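# Place four cartons flat on the low platform

## Task

Get all four cartons lying flat on the low platform, none on top of another and none sticking out past a platform edge, each with the same face upward as it had initially; they must stay there without the robot holding them, and at the end both cups must have released and the arms must be moved away.

## Robot and tools

Robot: two arms, left_arm and right_arm, each ending in a vacuum suction cup instead of fingers. The cup point is the centre of the cup rim (36 mm across) when nothing touches it, and the cup faces along the cup point's own +z axis. About 4 cm back from the rim the tool body and wrist camera widen out to roughly 9 cm sideways, so leave room around it.

Frame: the state line reports, for each arm, cup point position in metres, orientation as quaternion wxyz, and linear (m/s) and angular (rad/s) velocity, all in one scene frame. Its origin sits on the table surface midway between the arms; +z is up, +x reaches out over the table, and left_arm is on the +y side. The arm names do not match image left or right. Reported positions can be a bit off, especially at long reach.

The row: every motion command is a single flat list of 14 numbers covering both arms, each within [-1, 1]. Order: left_arm dx, dy, dz, rx, ry, rz, left suction, then right_arm dx, dy, dz, rx, ry, rz, right suction. The six motion values are an offset, not a pose: they shift the cup point relative to its pose in the most recent result that showed it (or, before any such result, or in the second and later calls of the same reply, relative to where it is when the action begins). Offsets are expressed in the cup point's own axes, not the scene frame. Scale: 1.0 equals 0.6 m for dx, dy, dz and 180 degrees for the rotation; rx, ry, rz form one rotation vector. All zeros therefore drives an arm back to that reference pose rather than leaving it alone. Suction: above 0.01 switches it on, 0.01 or less switches it off, and it keeps its last value; repeat an arm's previous suction value to leave it unchanged, since a 0 actively releases.

Tools:
- execute_actions {actions, pictures}. actions holds at most one item. Empty list: just report the state. {"rows": [[14 numbers], ...], "steps": n}: up to 15 rows and up to 15 steps of 1/30 s; each row is measured from the same reference pose (not chained), the last row repeats if rows run out, default 15 steps. {"steps": n} without rows: wait up to 300 steps counted from the last result. pictures (true/false) chooses whether camera images come back; by default they do. A refused call does nothing.
- move {target, speed, stop_force}. target is one 14-number row as above (offsets from the last shown pose). Each cup point goes in a straight line toward its target, turning the short way, both arms finishing together, lasting 0.5 to 10 s (cut off at 10 s). speed is the top path speed in m/s, 0.002 to 0.5, default 0.25; rotation is capped at twice that in rad/s. Paths do not avoid obstacles or the other arm, and the real arm may lag, stray, or overshoot speed, mostly near full extension. stop_force, in N from 13 to 80 (one value for both arms, not allowed in the first 0.2 s), ends an arm's path when its wrist sensor sees that much extra push against the motion for 2 steps; the arm then backs to its pose 2 steps earlier and holds. Use it with very low speed when approaching a surface; the press can briefly exceed the value. It is unreliable if the cup turns during the move, and should be omitted when lifting off something the cup presses on.
- wait {seconds}: 0 to 10 s of letting the scene run without new commands.
- zoom_image {camera, region}: enlarged crop of the latest image; region [x0, y0, x1, y1] in pixels, at most 504x504. Cameras: cam_head_left, cam_head_right, cam_left_wrist, cam_right_wrist, all 672x504.
- finished_scene {scene}: give the current scene's number to end and grade it; irreversible.

Results: the move line states the ending (done, off_target, moving, held, fault, contact) and which limits acted; paced means the command was clipped, held means a safety check blocked steps. A pose unreachable line names an arm whose command was altered by the clearance check; HELD marks blocked steps. Each step the command is clipped to within 100 mm and 16 degrees of the measured pose, and motion lags about 0.17 s, so large offsets may need a follow-up call; the Hand target line shows where the controller is heading. suction_measured stays near 0 without a seal, reaches 0.83 or more on an airtight face; part_present turns 1 at 0.50 and back to 0 under 0.45. Wrist force and torque are in the cup point's axes, noisy (offset up to about 5.5 N, saturating near 100 N); joint torques are rough.

Picking and placing: switch suction on and press the whole rim onto a flat, smooth carton face, away from edges, seams and holes. Under vacuum the cup shortens by up to 12 mm. To release, set the carton down so it rests on the platform, switch suction off, then lift at least 15 mm. Keep each carton's top face up and make sure it lies fully on the platform, flat and not on another carton. A sealed cup on the table will pin the tool until suction is off. Loose items may occasionally be nudged by outside disturbances, so check final positions.

Avoid: dropping or knocking anything off the table (fails the job), slamming, hard presses, and arms touching each other. Both arms are stiff; a target even slightly beyond a firm contact can cause a fault. Reaching 150 N on an arm, or a joint's load limit (shoulder pan and lift 290, elbow 132, wrists 47.5 N m), stops that arm for 10 s. Holding loads heats motors: a MOTOR HOT warning appears at 70 °C and at 85 °C the arm is braked until cooled. Finish with both suctions off and the arms moved away.

Each tool is called after "Request:" as name(argument=value, ...) on one line, values as JSON.

## Session

Request:
execute_actions(actions=[])

Scene clock: 0.00 s of 9600.00 s.
left_arm: end_effector_position=(+0.6898, +0.4815, +0.1975) suction_measured=0.01 part_present=0 end_effector_quat_wxyz=(-0.001, -0.285, +0.959, +0.000) end_effector_velocity=(+0.000, +0.000, +0.000) end_effector_angular_velocity=(+0.000, -0.000, -0.000) | right_arm: end_effector_position=(+0.5659, -0.5117, +0.1984) suction_measured=0.01 part_present=0 end_effector_quat_wxyz=(-0.001, +0.300, +0.954, -0.000) end_effector_velocity=(-0.000, -0.000, -0.000) end_effector_angular_velocity=(-0.001, +0.001, +0.000)
Joint positions: left_arm=[-0.281 -1.555  2.145 -2.159 -1.572  2.336] | right_arm=[-0.28  -1.556  2.145 -2.158 -1.571 -2.899]
Joint velocities: left_arm=[ 0.  0. -0.  0.  0.  0.] | right_arm=[ 0.     0.     0.    -0.    -0.001 -0.   ]
Joint torques (N m, as the arm reports them, + toward a larger angle): no reading
Motor temperatures (°C, as the motors report them): left_arm=[22 21 22 30 30 30] | right_arm=[19 20 21 28 29 30]
Wrist force (N, on the end effector, along its own x y z axes, offset not removed): no reading
Wrist torque (N m, same axes, about the end effector's origin, offset not removed): no reading
Hand target (left_arm): +0.690, +0.482, +0.197; -0.001, -0.285, +0.959, +0.000
Hand target (right_arm): +0.566, -0.512, +0.198; -0.001, +0.300, +0.954, -0.000

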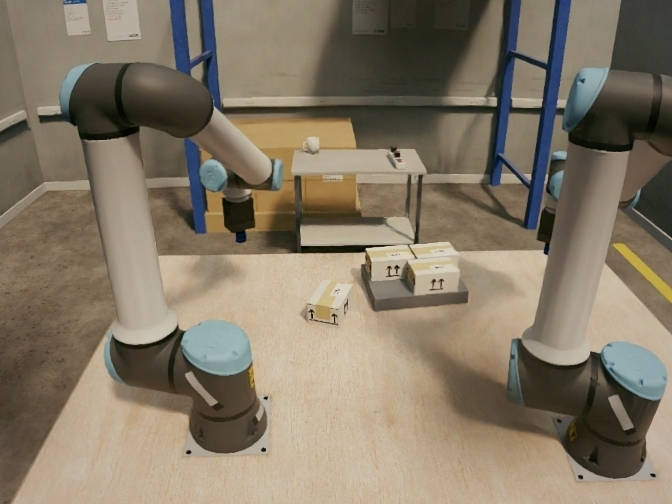

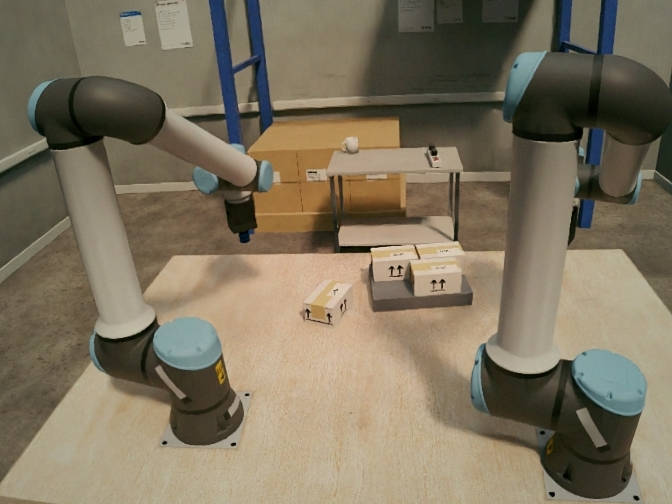

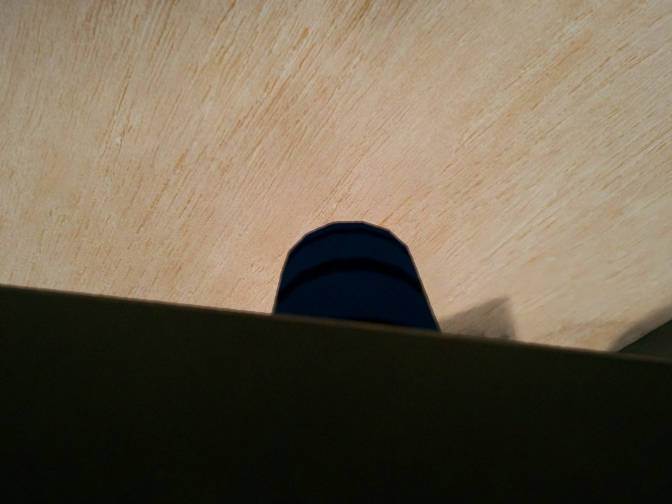

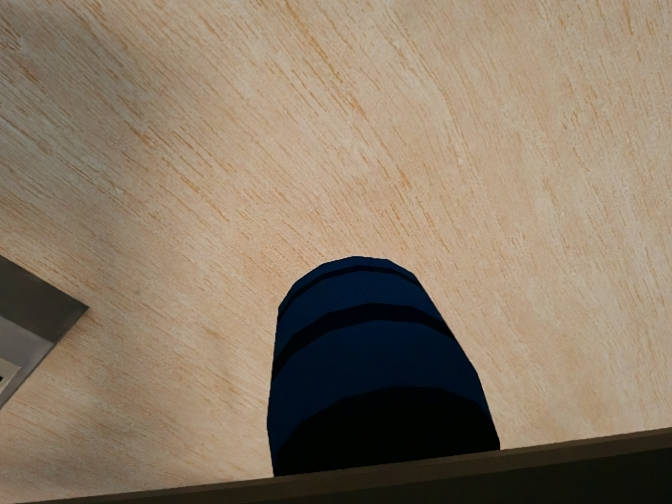

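Request:
zoom_image(camera="cam_head_left", region=[290, 230, 490, 340])

Request:
zoom_image(camera="cam_head_right", region=[290, 230, 490, 340])

Region (290, 230, 490, 340) of cam_head_left's 672x504 image, scaled by 2.520, with more detail than that image has; it fills the top 277 rows of this view, and the rest is white.

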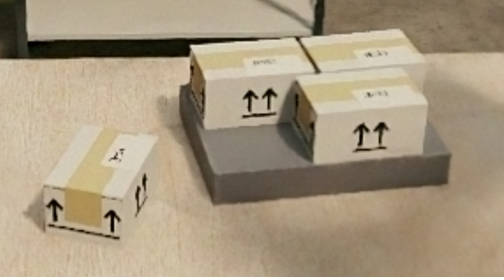

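Region (290, 230, 490, 340) of cam_head_right's 672x504 image, scaled by 2.520, with more detail than that image has; it fills the top 277 rows of this view, and the rest is white.

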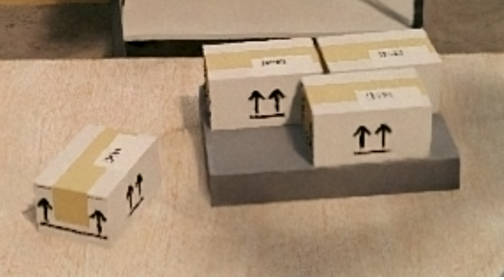

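Request:
move(target=[0.35,-0.1,-0.25,0,0,0.184,0, 0.324,0.505,-0.417,0,0,-0.194,0], speed=0.4)

Scene clock: 46.70 s of 9600.00 s.
left_arm: end_effector_position=(+0.5468, +0.3170, +0.3474) suction_measured=0.01 part_present=0 end_effector_quat_wxyz=(-0.001, +0.000, +1.000, +0.000) end_effector_velocity=(-0.001, -0.001, +0.001) end_effector_angular_velocity=(-0.000, -0.000, -0.003) | right_arm: end_effector_position=(+0.5804, -0.1526, +0.4482) suction_measured=0.01 part_present=0 end_effector_quat_wxyz=(-0.001, +0.000, +1.000, -0.000) end_effector_velocity=(+0.001, +0.002, +0.002) end_effector_angular_velocity=(-0.000, +0.000, +0.002)
Joint positions: left_arm=[-0.672 -1.91   2.146 -1.804 -1.572  2.523] | right_arm=[ 0.284 -1.57   1.688 -1.688 -1.572 -2.945]
Joint velocities: left_arm=[-0.003 -0.002 -0.001  0.002 -0.    -0.001] | right_arm=[ 0.002  0.002 -0.005  0.004 -0.    -0.   ]
Joint torques (N m, as the arm reports them, + toward a larger angle): left_arm=[-11.92 -34.56 -55.94  -0.15   2.16  -2.62] | right_arm=[ 10.33 -38.43 -57.2   -1.28  -4.16  -2.54]
Motor temperatures (°C, as the motors report them): left_arm=[22 21 22 30 30 30] | right_arm=[19 20 21 28 29 30]
Wrist force (N, on the end effector, along its own x y z axes, offset not removed): left_arm=[-2.7 -0.4 -1.0] | right_arm=[3.5 -0.8 0.4]
Wrist torque (N m, same axes, about the end effector's origin, offset not removed): left_arm=[-0.03 0.38 0.02] | right_arm=[-0.37 -0.67 0.00]
Hand target (left_arm): +0.547, +0.317, +0.348; -0.001, +0.000, +1.000, +0.000
Hand target (right_arm): +0.580, -0.152, +0.448; -0.001, -0.000, +1.000, -0.000
Off the commanded pose (left_arm): 0.001 m, 0 deg.
Off the commanded pose (right_arm): 0.001 m, 0 deg.
After step 90, 41.80 s passed at rest.
move: done

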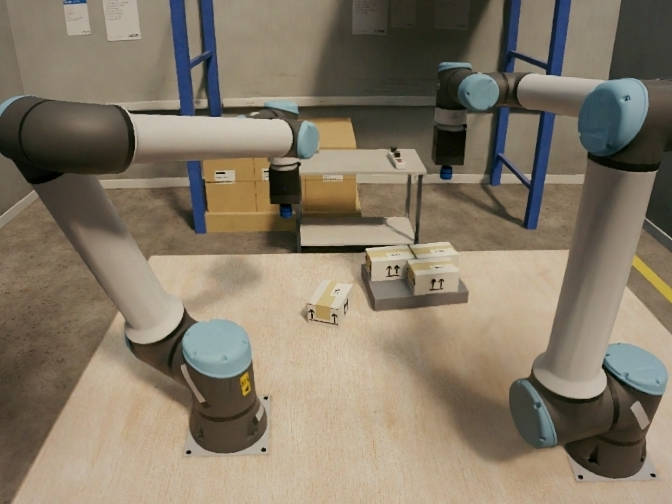

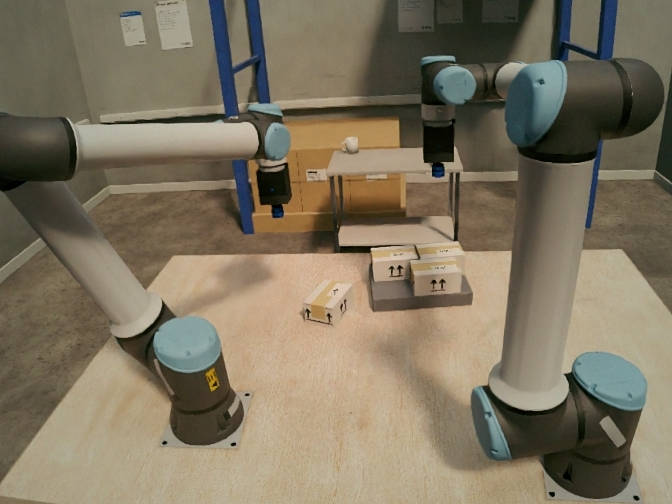

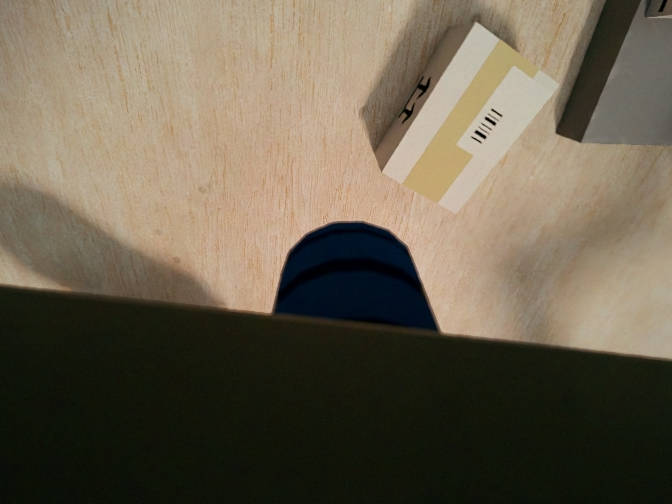

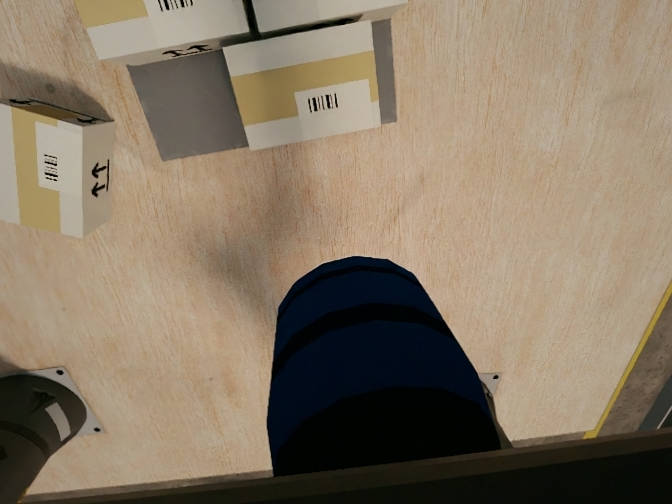

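Request:
move(target=[0,-0.15,0.1,0,0,0,0, -0.28,0,0,0,0,0,0], speed=0.4)

Scene clock: 55.33 s of 9600.00 s.
left_arm: end_effector_position=(+0.5464, +0.2274, +0.2875) suction_measured=0.01 part_present=0 end_effector_quat_wxyz=(-0.001, +0.000, +1.000, +0.000) end_effector_velocity=(+0.000, -0.002, -0.000) end_effector_angular_velocity=(-0.001, -0.001, -0.000) | right_arm: end_effector_position=(+0.7480, -0.1527, +0.4482) suction_measured=0.01 part_present=0 end_effector_quat_wxyz=(-0.001, +0.000, +1.000, -0.000) end_effector_velocity=(+0.003, -0.000, +0.001) end_effector_angular_velocity=(-0.001, -0.001, -0.000)
Joint positions: left_arm=[-0.814 -1.814  2.191 -1.945 -1.572  2.38 ] | right_arm=[ 0.245 -1.312  1.394 -1.652 -1.571 -2.984]
Joint velocities: left_arm=[-0.002  0.002 -0.001 -0.002 -0.    -0.001] | right_arm=[-0.     0.004 -0.007  0.003 -0.001 -0.   ]
Joint torques (N m, as the arm reports them, + toward a larger angle): left_arm=[-12.14  -7.76 -37.78  -6.35   2.27  -2.75] | right_arm=[-15.25 -60.91 -57.25  -1.35  -4.26  -2.51]
Motor temperatures (°C, as the motors report them): left_arm=[22 21 22 30 30 30] | right_arm=[19 20 21 28 29 30]
Wrist force (N, on the end effector, along its own x y z axes, offset not removed): left_arm=[-3.7 -0.9 0.0] | right_arm=[3.2 -1.1 2.7]
Wrist torque (N m, same axes, about the end effector's origin, offset not removed): left_arm=[0.00 0.73 -0.11] | right_arm=[-0.39 -0.46 0.12]
Hand target (left_arm): +0.546, +0.227, +0.287; -0.001, +0.000, +1.000, +0.000
Hand target (right_arm): +0.748, -0.153, +0.448; -0.001, +0.000, +1.000, -0.000
Off the commanded pose (left_arm): 0.000 m, 0 deg.
Off the commanded pose (right_arm): 0.000 m, 0 deg.
After step 90, 4.40 s passed at rest.
move: done

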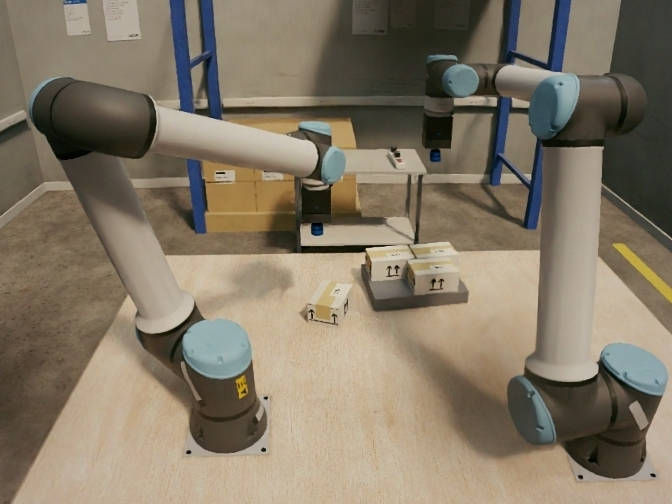

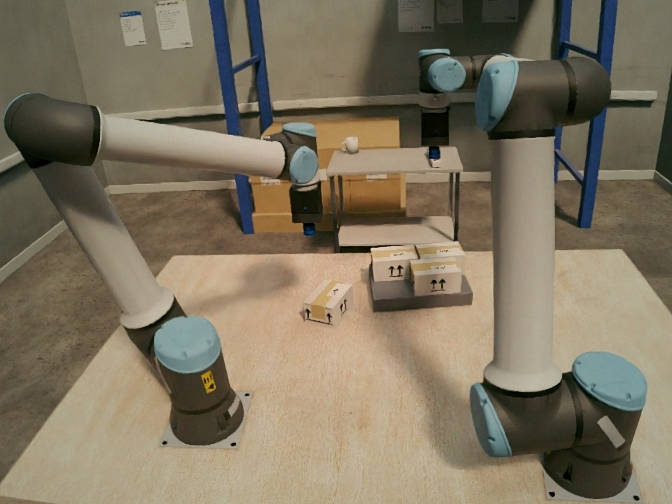

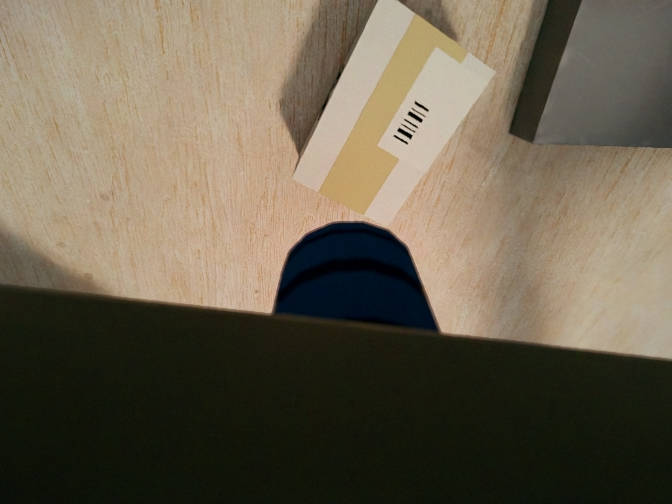

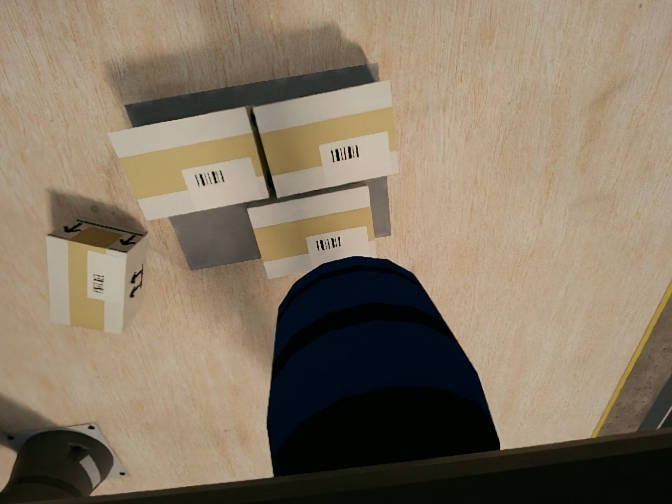

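Request:
zoom_image(camera="cam_right_wrist", region=[90, 50, 420, 290])

Region (90, 50, 420, 290) of cam_right_wrist's 672x504 image, scaled by 1.527, with more detail than that image has; it fills the top 367 rows of this view, and the rest is white.

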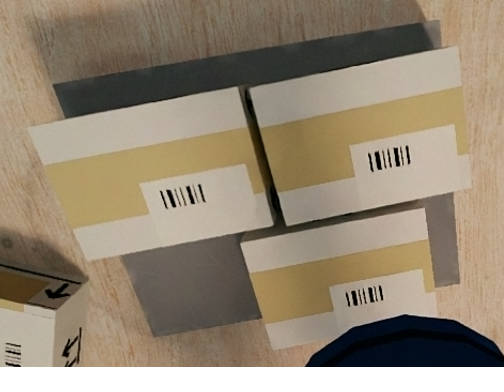

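Request:
zoom_image(camera="cam_left_wrist", region=[260, 0, 620, 260])

Request:
zoom_image(camera="cam_right_wrist", region=[20, 180, 240, 350])

Region (260, 0, 620, 260) of cam_left_wrist's 672x504 image, scaled by 1.400, with more detail than that image has.

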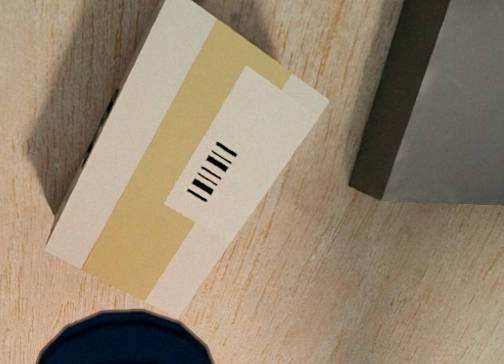

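Region (20, 180, 240, 350) of cam_right_wrist's 672x504 image, scaled by 2.291, with more detail than that image has; it fills the top 389 rows of this view, and the rest is white.

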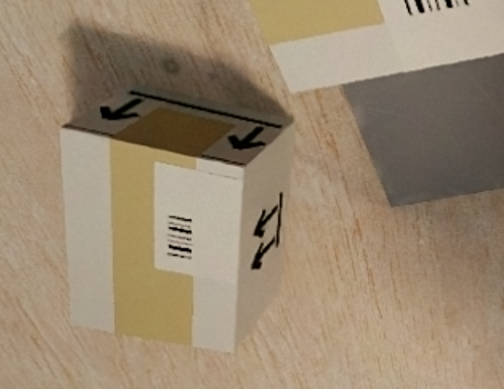

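Request:
move(target=[0.167,0.5,0,0,0,0,0, 0.0183,-0.0205,0.533,0,0,0,0], speed=0.35)

Scene clock: 161.97 s of 9600.00 s.
left_arm: end_effector_position=(+0.4471, +0.5270, +0.2876) suction_measured=0.01 part_present=0 end_effector_quat_wxyz=(-0.001, +0.000, +1.000, -0.000) end_effector_velocity=(-0.000, +0.003, +0.001) end_effector_angular_velocity=(-0.001, +0.000, -0.001) | right_arm: end_effector_position=(+0.7367, -0.1650, +0.1288) suction_measured=0.01 part_present=0 end_effector_quat_wxyz=(-0.001, +0.000, +1.000, -0.000) end_effector_velocity=(+0.000, +0.000, -0.002) end_effector_angular_velocity=(+0.001, -0.001, -0.000)
Joint positions: left_arm=[-0.311 -2.125  2.366 -1.81  -1.571  2.883] | right_arm=[ 0.232 -1.154  1.779 -2.195 -1.571 -2.996]
Joint velocities: left_arm=[ 0.009  0.001 -0.001  0.001 -0.001  0.01 ] | right_arm=[ 0.     0.002  0.002 -0.005  0.001  0.   ]
Joint torques (N m, as the arm reports them, + toward a larger angle): left_arm=[ 11.4   15.95 -56.16  -0.6   -2.     2.71] | right_arm=[-15.88 -67.29 -33.78  -8.25   3.46  -2.63]
Motor temperatures (°C, as the motors report them): left_arm=[22 21 22 30 30 30] | right_arm=[19 20 21 28 29 30]
Wrist force (N, on the end effector, along its own x y z axes, offset not removed): left_arm=[-1.5 0.3 0.1] | right_arm=[4.5 -2.2 1.5]
Wrist torque (N m, same axes, about the end effector's origin, offset not removed): left_arm=[0.19 0.26 0.02] | right_arm=[-0.45 -0.66 0.05]
Hand target (left_arm): +0.447, +0.527, +0.288; -0.001, +0.000, +1.000, -0.000
Hand target (right_arm): +0.737, -0.165, +0.129; -0.001, +0.000, +1.000, -0.000
Off the commanded pose (left_arm): 0.001 m, 0 deg.
Off the commanded pose (right_arm): 0.000 m, 0 deg.
After step 90, 101.93 s passed at rest.
move: done

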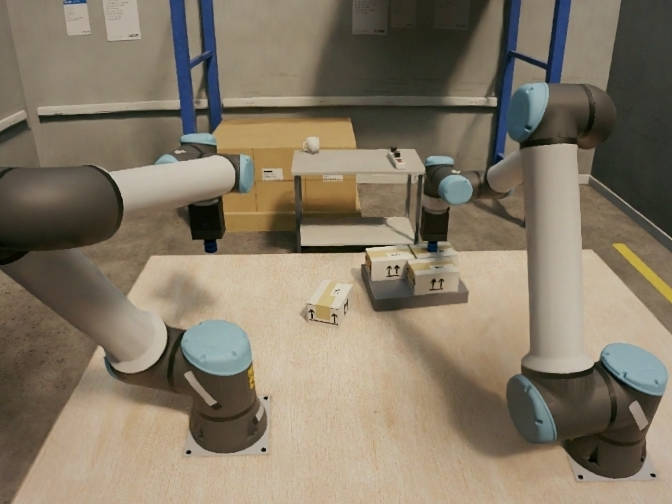

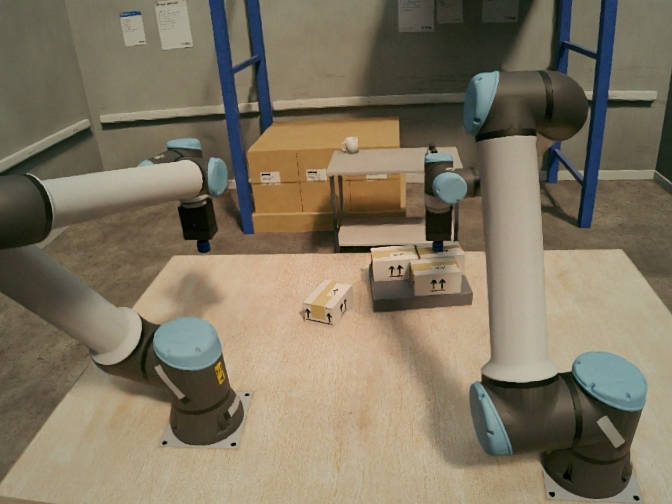

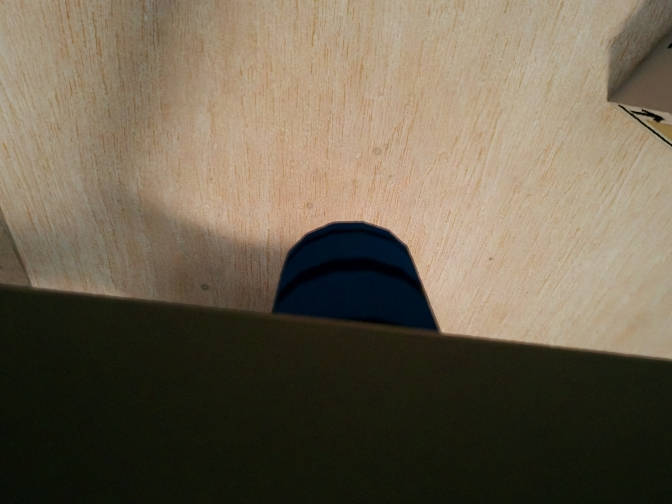

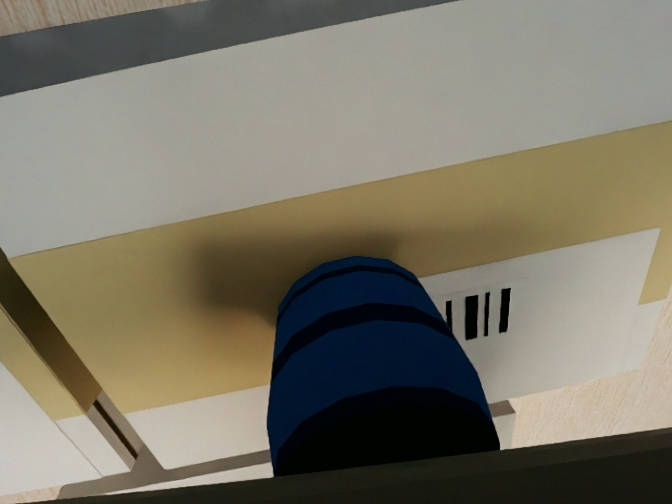

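Request:
move(target=[0,0,0,0,0,0,0, 0,0,0.04,0,0,0,1], speed=0.02, stop_force=13)

Scene clock: 172.23 s of 9600.00 s.
left_arm: end_effector_position=(+0.4471, +0.5270, +0.2876) suction_measured=0.01 part_present=0 end_effector_quat_wxyz=(-0.001, +0.000, +1.000, -0.000) end_effector_velocity=(+0.000, -0.000, +0.000) end_effector_angular_velocity=(+0.000, -0.001, +0.000) | right_arm: end_effector_position=(+0.7368, -0.1650, +0.1113) suction_measured=0.95 part_present=1 end_effector_quat_wxyz=(-0.000, +0.000, +1.000, -0.000) end_effector_velocity=(-0.002, +0.000, +0.003) end_effector_angular_velocity=(+0.000, +0.005, +0.000)
Joint positions: left_arm=[-0.311 -2.125  2.366 -1.81  -1.571  2.883] | right_arm=[ 0.232 -1.137  1.791 -2.224 -1.571 -2.996]
Joint velocities: left_arm=[-0.001 -0.    -0.     0.     0.001 -0.001] | right_arm=[ 0.    -0.003 -0.002  0.011  0.001 -0.   ]
Joint torques (N m, as the arm reports them, + toward a larger angle): left_arm=[-10.88 -19.74 -40.21  -5.08   2.38  -2.69] | right_arm=[ -9.35 -52.25 -24.05   3.55   1.76  -1.75]
Motor temperatures (°C, as the motors report them): left_arm=[22 21 22 30 30 30] | right_arm=[19 20 21 28 29 30]
Wrist force (N, on the end effector, along its own x y z axes, offset not removed): left_arm=[-1.5 1.1 -0.4] | right_arm=[6.0 -0.3 -44.8]
Wrist torque (N m, same axes, about the end effector's origin, offset not removed): left_arm=[0.24 0.31 0.03] | right_arm=[-0.32 -0.64 -0.03]
Hand target (left_arm): +0.447, +0.527, +0.288; -0.001, +0.000, +1.000, -0.000
Hand target (right_arm): +0.737, -0.165, +0.112; -0.001, +0.000, +1.000, -0.000
Off the commanded pose (left_arm): 0.000 m, 0 deg.
Off the commanded pose (right_arm): 0.006 m, 0 deg.
After step 90, 6.00 s passed at rest.
move: contact (right_arm)

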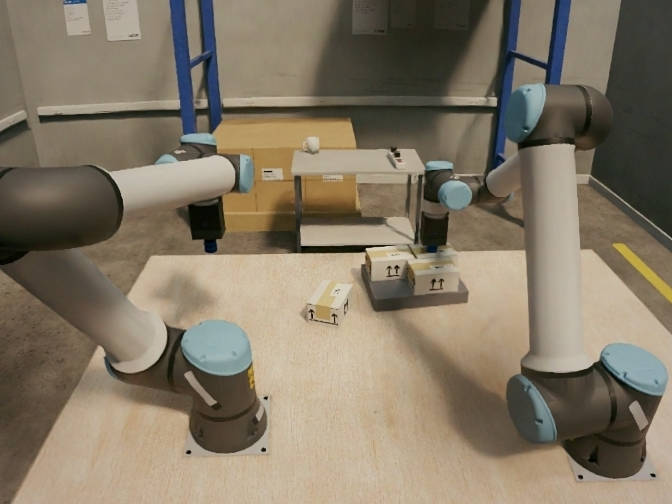

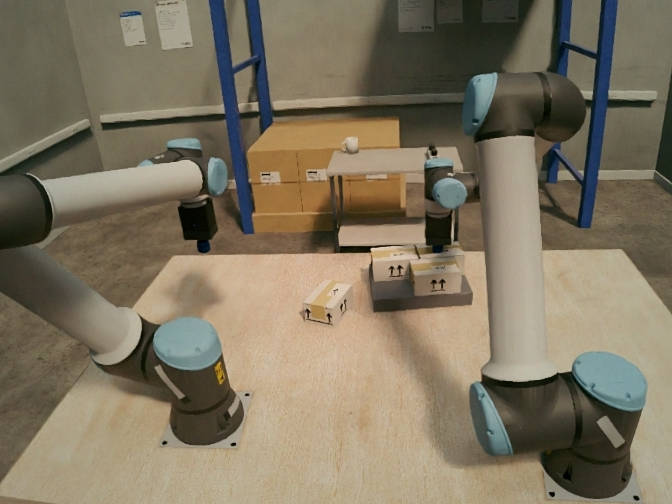

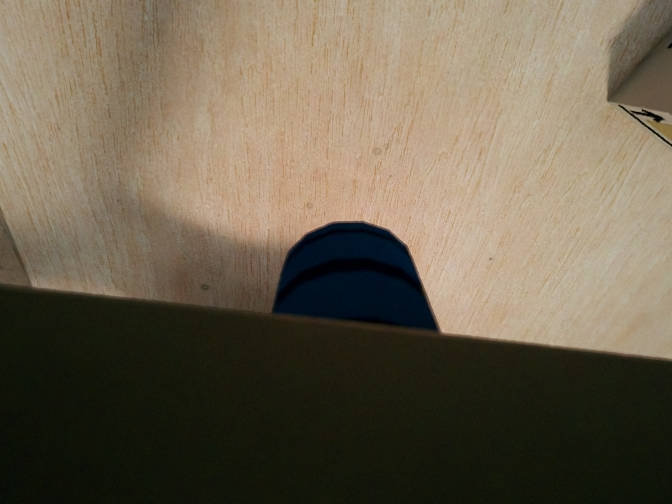

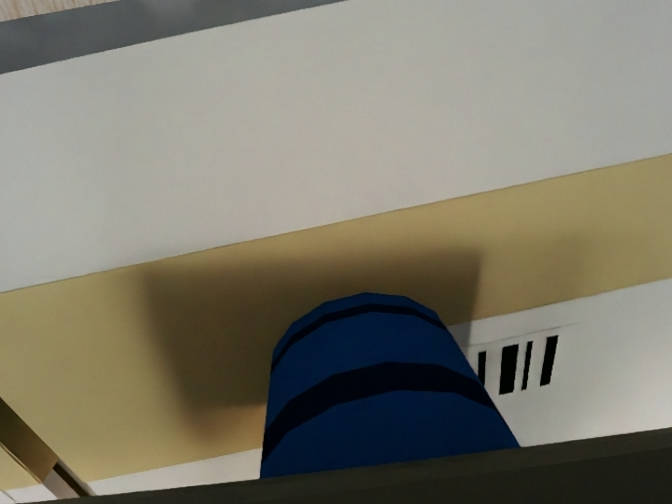

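Request:
execute_actions(actions=[{"rows":[[0,0,0,0,0,0,0,0,0,-0.003,0,0,0,1],[0,0,0,0,0,0,0,0,0,-0.006,0,0,0,1],[0,0,0,0,0,0,0,0,0,-0.009,0,0,0,1],[0,0,0,0,0,0,0,0,0,-0.011,0,0,0,1],[0,0,0,0,0,0,0,0,0,-0.012,0,0,0,1],[0,0,0,0,0,0,0,0,0,-0.012,0,0,0,1],[0,0,0,0,0,0,0,-0.002,0.0016,-0.012,0,0,0.001,1],[0,0,0,0,0,0,0,-0.005,0.004,-0.012,0,0,0.003,1],[0,0,0,0,0,0,0,-0.008,0.0063,-0.012,0,0,0.004,1],[0,0,0,0,0,0,0,-0.011,0.0086,-0.012,0,0,0.006,1],[0,0,0,0,0,0,0,-0.0135,0.0106,-0.012,0,0,0.007,1],[0,0,0,0,0,0,0,-0.0153,0.012,-0.012,0,0,0.008,1]],"steps":15}], pictures=false)

Request:
execute_actions(actions=[{"steps":8}])

Scene clock: 180.73 s of 9600.00 s.
left_arm: end_effector_position=(+0.4471, +0.5270, +0.2876) suction_measured=0.01 part_present=0 end_effector_quat_wxyz=(-0.001, +0.000, +1.000, -0.000) end_effector_velocity=(-0.000, -0.000, +0.000) end_effector_angular_velocity=(-0.001, -0.000, -0.000) | right_arm: end_effector_position=(+0.7433, -0.1599, +0.1183) suction_measured=0.95 part_present=1 end_effector_quat_wxyz=(-0.000, +0.009, +1.000, -0.000) end_effector_velocity=(+0.021, +0.017, +0.000) end_effector_angular_velocity=(-0.000, +0.003, -0.056)
Joint positions: left_arm=[-0.311 -2.125  2.366 -1.81  -1.571  2.883] | right_arm=[ 0.237 -1.133  1.77  -2.207 -1.571 -2.974]
Joint velocities: left_arm=[ 0. -0.  0. -0. -0.  0.] | right_arm=[ 0.016  0.035 -0.056  0.024  0.     0.072]
Joint torques (N m, as the arm reports them, + toward a larger angle): left_arm=[  7.81 -12.57 -45.94  -3.26   2.02  -0.04] | right_arm=[ 10.67 -70.48 -50.78  -2.22   3.32   2.9 ]
Motor temperatures (°C, as the motors report them): left_arm=[22 21 22 30 30 30] | right_arm=[19 20 21 28 29 30]
Wrist force (N, on the end effector, along its own x y z axes, offset not removed): left_arm=[-1.6 -1.6 2.4] | right_arm=[2.5 1.2 3.2]
Wrist torque (N m, same axes, about the end effector's origin, offset not removed): left_arm=[-0.11 0.32 0.05] | right_arm=[-0.06 -0.31 0.12]
Hand target (left_arm): +0.447, +0.527, +0.288; -0.001, +0.000, +1.000, -0.000
Hand target (right_arm): +0.746, -0.158, +0.119; -0.000, +0.013, +1.000, -0.000
Off the commanded pose (left_arm): 0.000 m, 0 deg.
Off the commanded pose (right_arm): 0.003 m, 0 deg.
Steps of this call (steps 1 to 90: nothing new was sent; then 5.00 s passed at rest; steps 91 to 105: all 15 steps of this action). Readings (end_effector_position | what the end effector reports):
91: left_arm (+0.4471, +0.5270, +0.2876) | right_arm (+0.7368, -0.1650, +0.1120) | left_arm suction_measured=0.01 part_present=0 | right_arm suction_measured=0.95 part_present=1
92: left_arm (+0.4471, +0.5270, +0.2876) | right_arm (+0.7368, -0.1650, +0.1121) | left_arm suction_measured=0.01 part_present=0 | right_arm suction_measured=0.95 part_present=1
94: left_arm (+0.4471, +0.5270, +0.2876) | right_arm (+0.7367, -0.1650, +0.1132) | left_arm suction_measured=0.01 part_present=0 | right_arm suction_measured=0.95 part_present=1
98: left_arm (+0.4471, +0.5270, +0.2876) | right_arm (+0.7370, -0.1649, +0.1164) | left_arm suction_measured=0.01 part_present=0 | right_arm suction_measured=0.95 part_present=1
105: the state above

Scene clock: 181.00 s of 9600.00 s.
left_arm: end_effector_position=(+0.4471, +0.5270, +0.2876) suction_measured=0.01 part_present=0 end_effector_quat_wxyz=(-0.001, +0.000, +1.000, -0.000) end_effector_velocity=(+0.000, +0.000, -0.000) end_effector_angular_velocity=(+0.000, +0.000, +0.000) | right_arm: end_effector_position=(+0.7456, -0.1581, +0.1185) suction_measured=0.95 part_present=1 end_effector_quat_wxyz=(-0.000, +0.012, +1.000, -0.000) end_effector_velocity=(+0.003, +0.002, -0.001) end_effector_angular_velocity=(+0.000, +0.001, -0.007)
Joint positions: left_arm=[-0.311 -2.125  2.366 -1.81  -1.571  2.883] | right_arm=[ 0.239 -1.13   1.764 -2.204 -1.571 -2.965]
Joint velocities: left_arm=[ 0.  0. -0. -0.  0.  0.] | right_arm=[ 0.002  0.005 -0.007  0.003  0.     0.009]
Joint torques (N m, as the arm reports them, + toward a larger angle): left_arm=[ 13.3   -9.38 -49.36  -1.42   1.28   1.22] | right_arm=[  9.39 -71.65 -50.75  -1.61   3.34   3.54]
Motor temperatures (°C, as the motors report them): left_arm=[22 21 22 30 30 30] | right_arm=[19 20 21 28 29 30]
Wrist force (N, on the end effector, along its own x y z axes, offset not removed): left_arm=[0.5 -3.7 -1.0] | right_arm=[4.3 -0.8 2.5]
Wrist torque (N m, same axes, about the end effector's origin, offset not removed): left_arm=[-0.46 -0.12 0.03] | right_arm=[-0.43 -0.62 0.07]
Hand target (left_arm): +0.447, +0.527, +0.288; -0.001, +0.000, +1.000, -0.000
Hand target (right_arm): +0.746, -0.158, +0.119; -0.000, +0.013, +1.000, -0.000
Off the commanded pose (left_arm): 0.000 m, 0 deg.
Off the commanded pose (right_arm): 0.000 m, 0 deg.
Steps of this call (steps 1 to 8: nothing new was sent). Readings (end_effector_position | what the end effector reports):
1: left_arm (+0.4471, +0.5270, +0.2876) | right_arm (+0.7439, -0.1595, +0.1184) | left_arm suction_measured=0.01 part_present=0 | right_arm suction_measured=0.95 part_present=1
2: left_arm (+0.4471, +0.5270, +0.2876) | right_arm (+0.7444, -0.1591, +0.1184) | left_arm suction_measured=0.01 part_present=0 | right_arm suction_measured=0.95 part_present=1
4: left_arm (+0.4471, +0.5270, +0.2876) | right_arm (+0.7450, -0.1585, +0.1185) | left_arm suction_measured=0.01 part_present=0 | right_arm suction_measured=0.95 part_present=1
8: the state above

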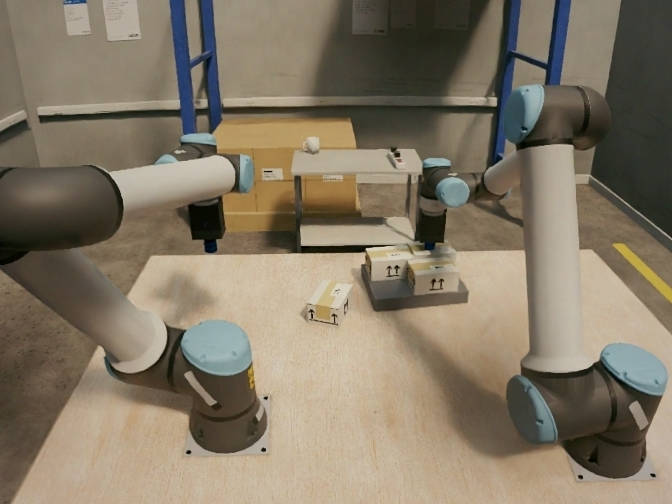

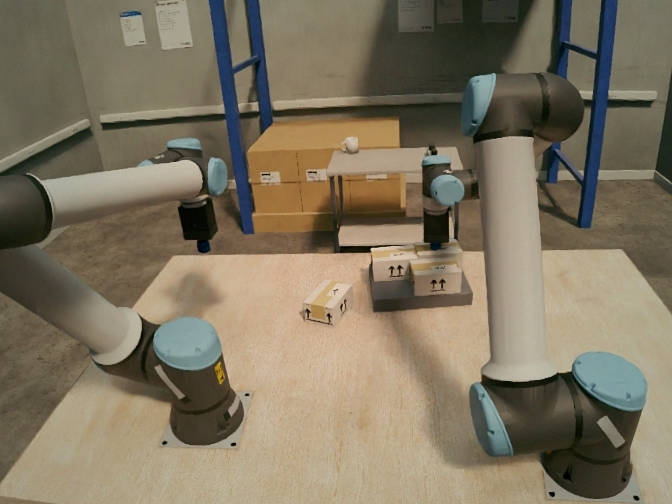

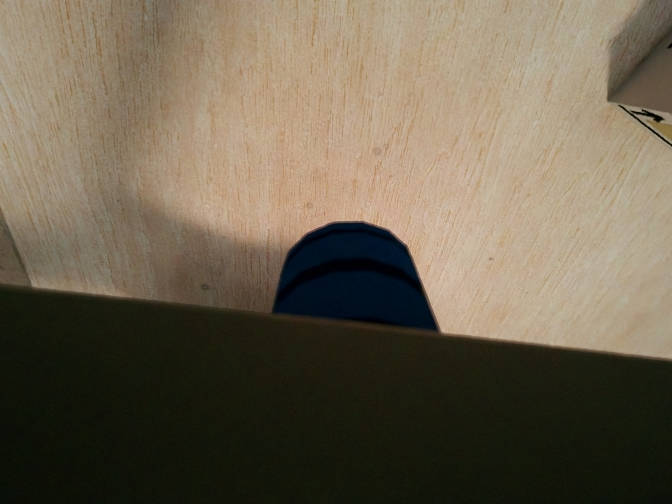

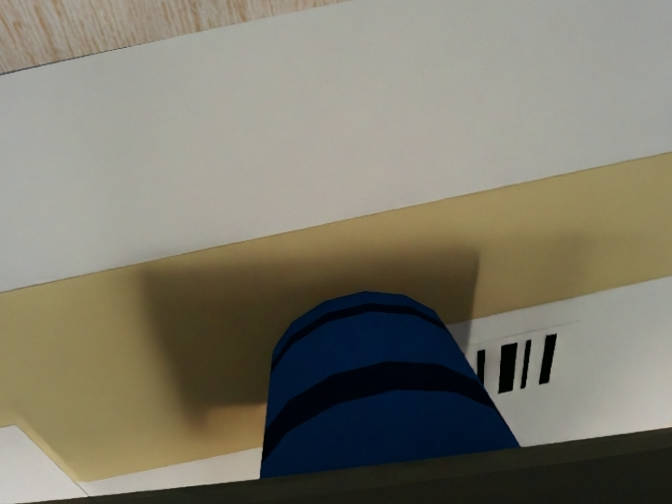

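Request:
execute_actions(actions=[{"rows":[[0,0,0,0,0,0,0,0,0,0.002,0,0,0,1],[0,0,0,0,0,0,0,0,0,0.004,0,0,0,1],[0,0,0,0,0,0,0,0,0,0.006,0,0,0,1],[0,0,0,0,0,0,0,0,0,0.008,0,0,0,1],[0,0,0,0,0,0,0,0,0,0.0095,0,0,0,1],[0,0,0,0,0,0,0,0,0,0.0105,0,0,0,1],[0,0,0,0,0,0,0,0,0,0.0105,0,0,0,1],[0,0,0,0,0,0,0,0,0,0.0105,0,0,0,1],[0,0,0,0,0,0,0,0,0,0.0105,0,0,0,1],[0,0,0,0,0,0,0,0,0,0.0105,0,0,0,1],[0,0,0,0,0,0,0,0,0,0.0105,0,0,0,1],[0,0,0,0,0,0,0,0,0,0.0105,0,0,0,1],[0,0,0,0,0,0,0,0,0,0.0105,0,0,0,0]],"steps":15}], pictures=false)

Request:
execute_actions(actions=[{"rows":[[0,0,0,0,0,0,0,0,0,0,0,0,0,0],[0,0,0,0,0,0,0,0,0,0,0,0,0,0],[0,0,0,0,0,0,0,0,0,0,0,0,0,0],[0,0,0,0,0,0,0,0,0,-0.003,0,0,0,0],[0,0,0,0,0,0,0,0,0,-0.007,0,0,0,0],[0,0,0,0,0,0,0,0,0,-0.012,0,0,0,0],[0,0,0,0,0,0,0,0,0,-0.018,0,0,0,0],[0,0,0,0,0,0,0,0,0,-0.024,0,0,0,0],[0,0,0,0,0,0,0,0,0,-0.030,0,0,0,0],[0,0,0,0,0,0,0,0,0,-0.035,0,0,0,0],[0,0,0,0,0,0,0,0,0,-0.039,0,0,0,0],[0,0,0,0,0,0,0,0,0,-0.042,0,0,0,0]],"steps":15}], pictures=false)

Request:
move(target=[0,0,0,0,0,0,0, 0.21,0.022,0.005,0,0,0,0], speed=0.25)

Scene clock: 197.63 s of 9600.00 s.
left_arm: end_effector_position=(+0.4471, +0.5270, +0.2876) suction_measured=0.01 part_present=0 end_effector_quat_wxyz=(-0.001, +0.000, +1.000, -0.000) end_effector_velocity=(-0.000, +0.000, -0.000) end_effector_angular_velocity=(+0.000, +0.001, -0.000) | right_arm: end_effector_position=(+0.7457, -0.1580, +0.1127) suction_measured=0.01 part_present=0 end_effector_quat_wxyz=(-0.000, +0.012, +1.000, -0.000) end_effector_velocity=(+0.002, +0.001, -0.002) end_effector_angular_velocity=(+0.002, -0.003, +0.001)
Joint positions: left_arm=[-0.311 -2.125  2.366 -1.81  -1.571  2.883] | right_arm=[ 0.239 -1.124  1.767 -2.214 -1.571 -2.965]
Joint velocities: left_arm=[ 0.     0.     0.001 -0.     0.     0.   ] | right_arm=[ 0.     0.003 -0.    -0.006  0.001 -0.001]
Joint torques (N m, as the arm reports them, + toward a larger angle): left_arm=[ -0.6   11.41 -49.84  -3.23  -1.33   0.13] | right_arm=[-15.26 -51.13 -29.7   -6.37   2.97  -2.35]
Motor temperatures (°C, as the motors report them): left_arm=[22 21 22 30 30 30] | right_arm=[19 20 21 28 29 30]
Wrist force (N, on the end effector, along its own x y z axes, offset not removed): left_arm=[1.0 -1.1 3.5] | right_arm=[5.2 -2.7 -12.4]
Wrist torque (N m, same axes, about the end effector's origin, offset not removed): left_arm=[-0.25 -0.15 0.02] | right_arm=[-0.66 -0.63 0.11]
Hand target (left_arm): +0.447, +0.527, +0.288; -0.001, +0.000, +1.000, -0.000
Hand target (right_arm): +0.746, -0.158, +0.112; -0.000, +0.012, +1.000, -0.000
Off the commanded pose (left_arm): 0.000 m, 0 deg.
Off the commanded pose (right_arm): 0.001 m, 0 deg.
Steps of this call (steps 1 to 90: nothing new was sent; then 13.13 s passed at rest; steps 91 to 105: all 15 steps of this action). Readings (end_effector_position | what the end effector reports):
91: left_arm (+0.4471, +0.5270, +0.2876) | right_arm (+0.7460, -0.1578, +0.1185) | left_arm suction_measured=0.01 part_present=0 | right_arm suction_measured=0.95 part_present=1
92: left_arm (+0.4471, +0.5270, +0.2876) | right_arm (+0.7459, -0.1578, +0.1184) | left_arm suction_measured=0.01 part_present=0 | right_arm suction_measured=0.95 part_present=1
94: left_arm (+0.4471, +0.5270, +0.2876) | right_arm (+0.7459, -0.1578, +0.1175) | left_arm suction_measured=0.01 part_present=0 | right_arm suction_measured=0.95 part_present=1
98: left_arm (+0.4471, +0.5270, +0.2876) | right_arm (+0.7457, -0.1579, +0.1145) | left_arm suction_measured=0.01 part_present=0 | right_arm suction_measured=0.95 part_present=1
105: the state above

Scene clock: 198.13 s of 9600.00 s.
left_arm: end_effector_position=(+0.4471, +0.5270, +0.2876) suction_measured=0.01 part_present=0 end_effector_quat_wxyz=(-0.001, +0.000, +1.000, -0.000) end_effector_velocity=(+0.000, +0.000, +0.000) end_effector_angular_velocity=(+0.000, -0.001, +0.000) | right_arm: end_effector_position=(+0.7457, -0.1580, +0.1321) suction_measured=0.01 part_present=0 end_effector_quat_wxyz=(-0.000, +0.012, +1.000, -0.000) end_effector_velocity=(+0.000, +0.001, +0.045) end_effector_angular_velocity=(+0.002, -0.003, +0.001)
Joint positions: left_arm=[-0.311 -2.125  2.366 -1.81  -1.571  2.883] | right_arm=[ 0.239 -1.143  1.755 -2.182 -1.571 -2.965]
Joint velocities: left_arm=[ 0.  0. -0. -0.  0. -0.] | right_arm=[ 0.001 -0.043 -0.03   0.07   0.002 -0.   ]
Joint torques (N m, as the arm reports them, + toward a larger angle): left_arm=[  0.62  11.67 -49.61  -3.94  -1.2    0.25] | right_arm=[-11.87 -81.38 -48.24  -1.32   3.24  -1.55]
Motor temperatures (°C, as the motors report them): left_arm=[22 21 22 30 30 30] | right_arm=[19 20 21 28 29 30]
Wrist force (N, on the end effector, along its own x y z axes, offset not removed): left_arm=[-3.1 2.2 -1.1] | right_arm=[4.8 2.7 -3.2]
Wrist torque (N m, same axes, about the end effector's origin, offset not removed): left_arm=[0.47 0.40 0.10] | right_arm=[0.24 -0.68 0.06]
Hand target (left_arm): +0.447, +0.527, +0.288; -0.001, +0.000, +1.000, -0.000
Hand target (right_arm): +0.746, -0.158, +0.138; -0.000, +0.012, +1.000, -0.000
Off the commanded pose (left_arm): 0.000 m, 0 deg.
Off the commanded pose (right_arm): 0.006 m, 0 deg.
Steps of this call (steps 1 to 15: all 15 steps of this action). Readings (end_effector_position | what the end effector reports):
1: left_arm (+0.4471, +0.5270, +0.2876) | right_arm (+0.7458, -0.1580, +0.1127) | left_arm suction_measured=0.01 part_present=0 | right_arm suction_measured=0.01 part_present=0
2: left_arm (+0.4471, +0.5270, +0.2876) | right_arm (+0.7458, -0.1580, +0.1127) | left_arm suction_measured=0.01 part_present=0 | right_arm suction_measured=0.01 part_present=0
4: left_arm (+0.4471, +0.5270, +0.2876) | right_arm (+0.7458, -0.1580, +0.1127) | left_arm suction_measured=0.01 part_present=0 | right_arm suction_measured=0.01 part_present=0
8: left_arm (+0.4471, +0.5270, +0.2876) | right_arm (+0.7456, -0.1580, +0.1162) | left_arm suction_measured=0.01 part_present=0 | right_arm suction_measured=0.01 part_present=0
15: the state above

Scene clock: 199.70 s of 9600.00 s.
left_arm: end_effector_position=(+0.4471, +0.5270, +0.2876) suction_measured=0.01 part_present=0 end_effector_quat_wxyz=(-0.001, +0.000, +1.000, -0.000) end_effector_velocity=(+0.000, +0.000, +0.000) end_effector_angular_velocity=(+0.000, -0.001, -0.000) | right_arm: end_effector_position=(+0.6204, -0.1417, +0.1344) suction_measured=0.01 part_present=0 end_effector_quat_wxyz=(-0.000, +0.012, +1.000, -0.000) end_effector_velocity=(-0.003, +0.001, +0.000) end_effector_angular_velocity=(-0.000, -0.001, +0.002)
Joint positions: left_arm=[-0.311 -2.125  2.366 -1.81  -1.571  2.883] | right_arm=[ 0.287 -1.298  1.976 -2.249 -1.571 -2.917]
Joint velocities: left_arm=[-0.    -0.    -0.001  0.     0.     0.   ] | right_arm=[ 0.003 -0.004  0.005 -0.002 -0.     0.001]
Joint torques (N m, as the arm reports them, + toward a larger angle): left_arm=[  1.47  11.55 -50.34  -4.13  -1.22  -0.15] | right_arm=[ 12.65 -72.17 -32.7   -7.98  -2.54   2.94]
Motor temperatures (°C, as the motors report them): left_arm=[22 21 22 30 30 30] | right_arm=[19 20 21 28 29 30]
Wrist force (N, on the end effector, along its own x y z axes, offset not removed): left_arm=[1.0 -0.7 1.2] | right_arm=[2.5 -0.5 -0.6]
Wrist torque (N m, same axes, about the end effector's origin, offset not removed): left_arm=[0.07 -0.13 0.13] | right_arm=[-0.31 -0.34 0.02]
Hand target (left_arm): +0.447, +0.527, +0.288; -0.001, +0.000, +1.000, -0.000
Hand target (right_arm): +0.620, -0.142, +0.134; -0.000, +0.012, +1.000, -0.000
Off the commanded pose (left_arm): 0.000 m, 0 deg.
Off the commanded pose (right_arm): 0.000 m, 0 deg.
move: done

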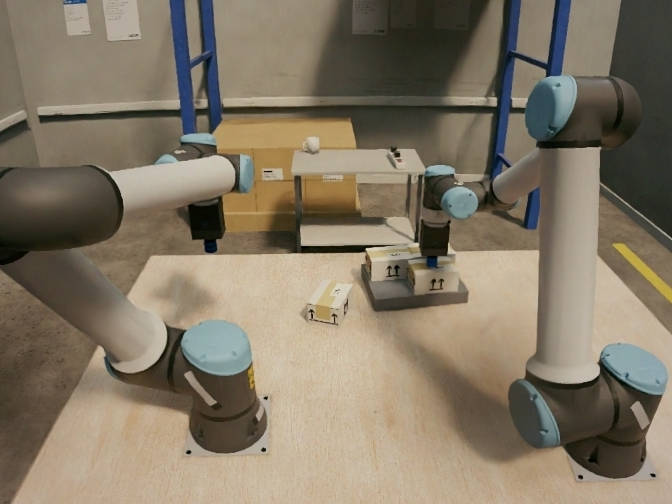

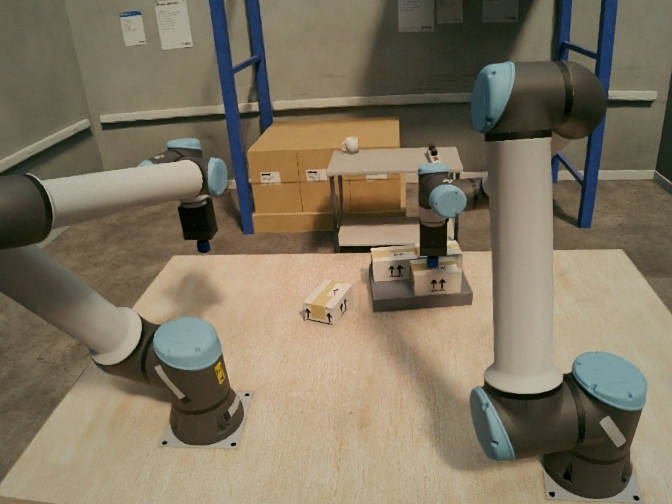

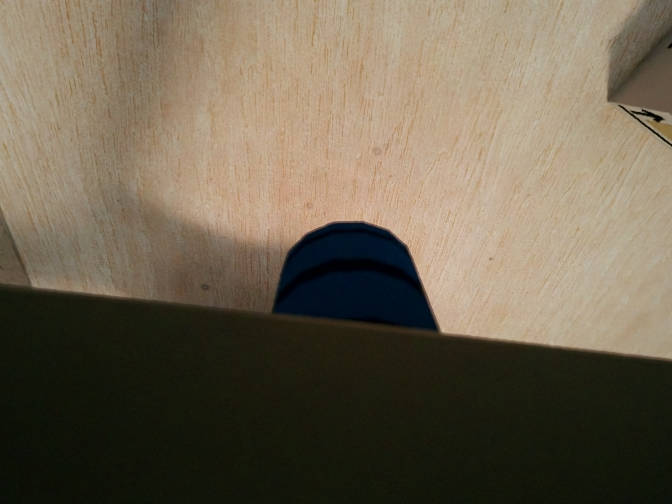

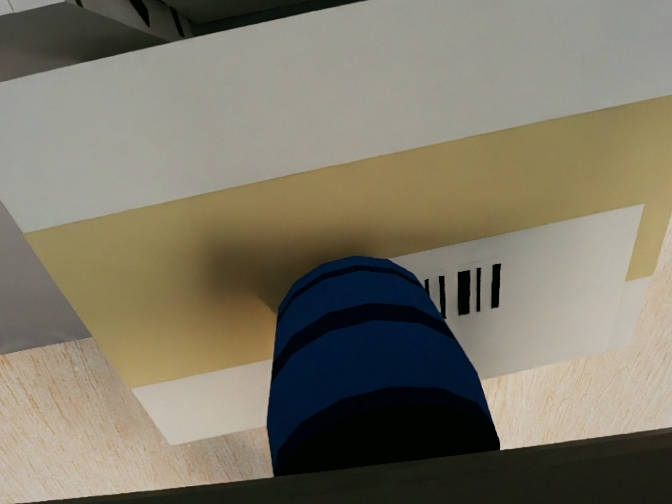

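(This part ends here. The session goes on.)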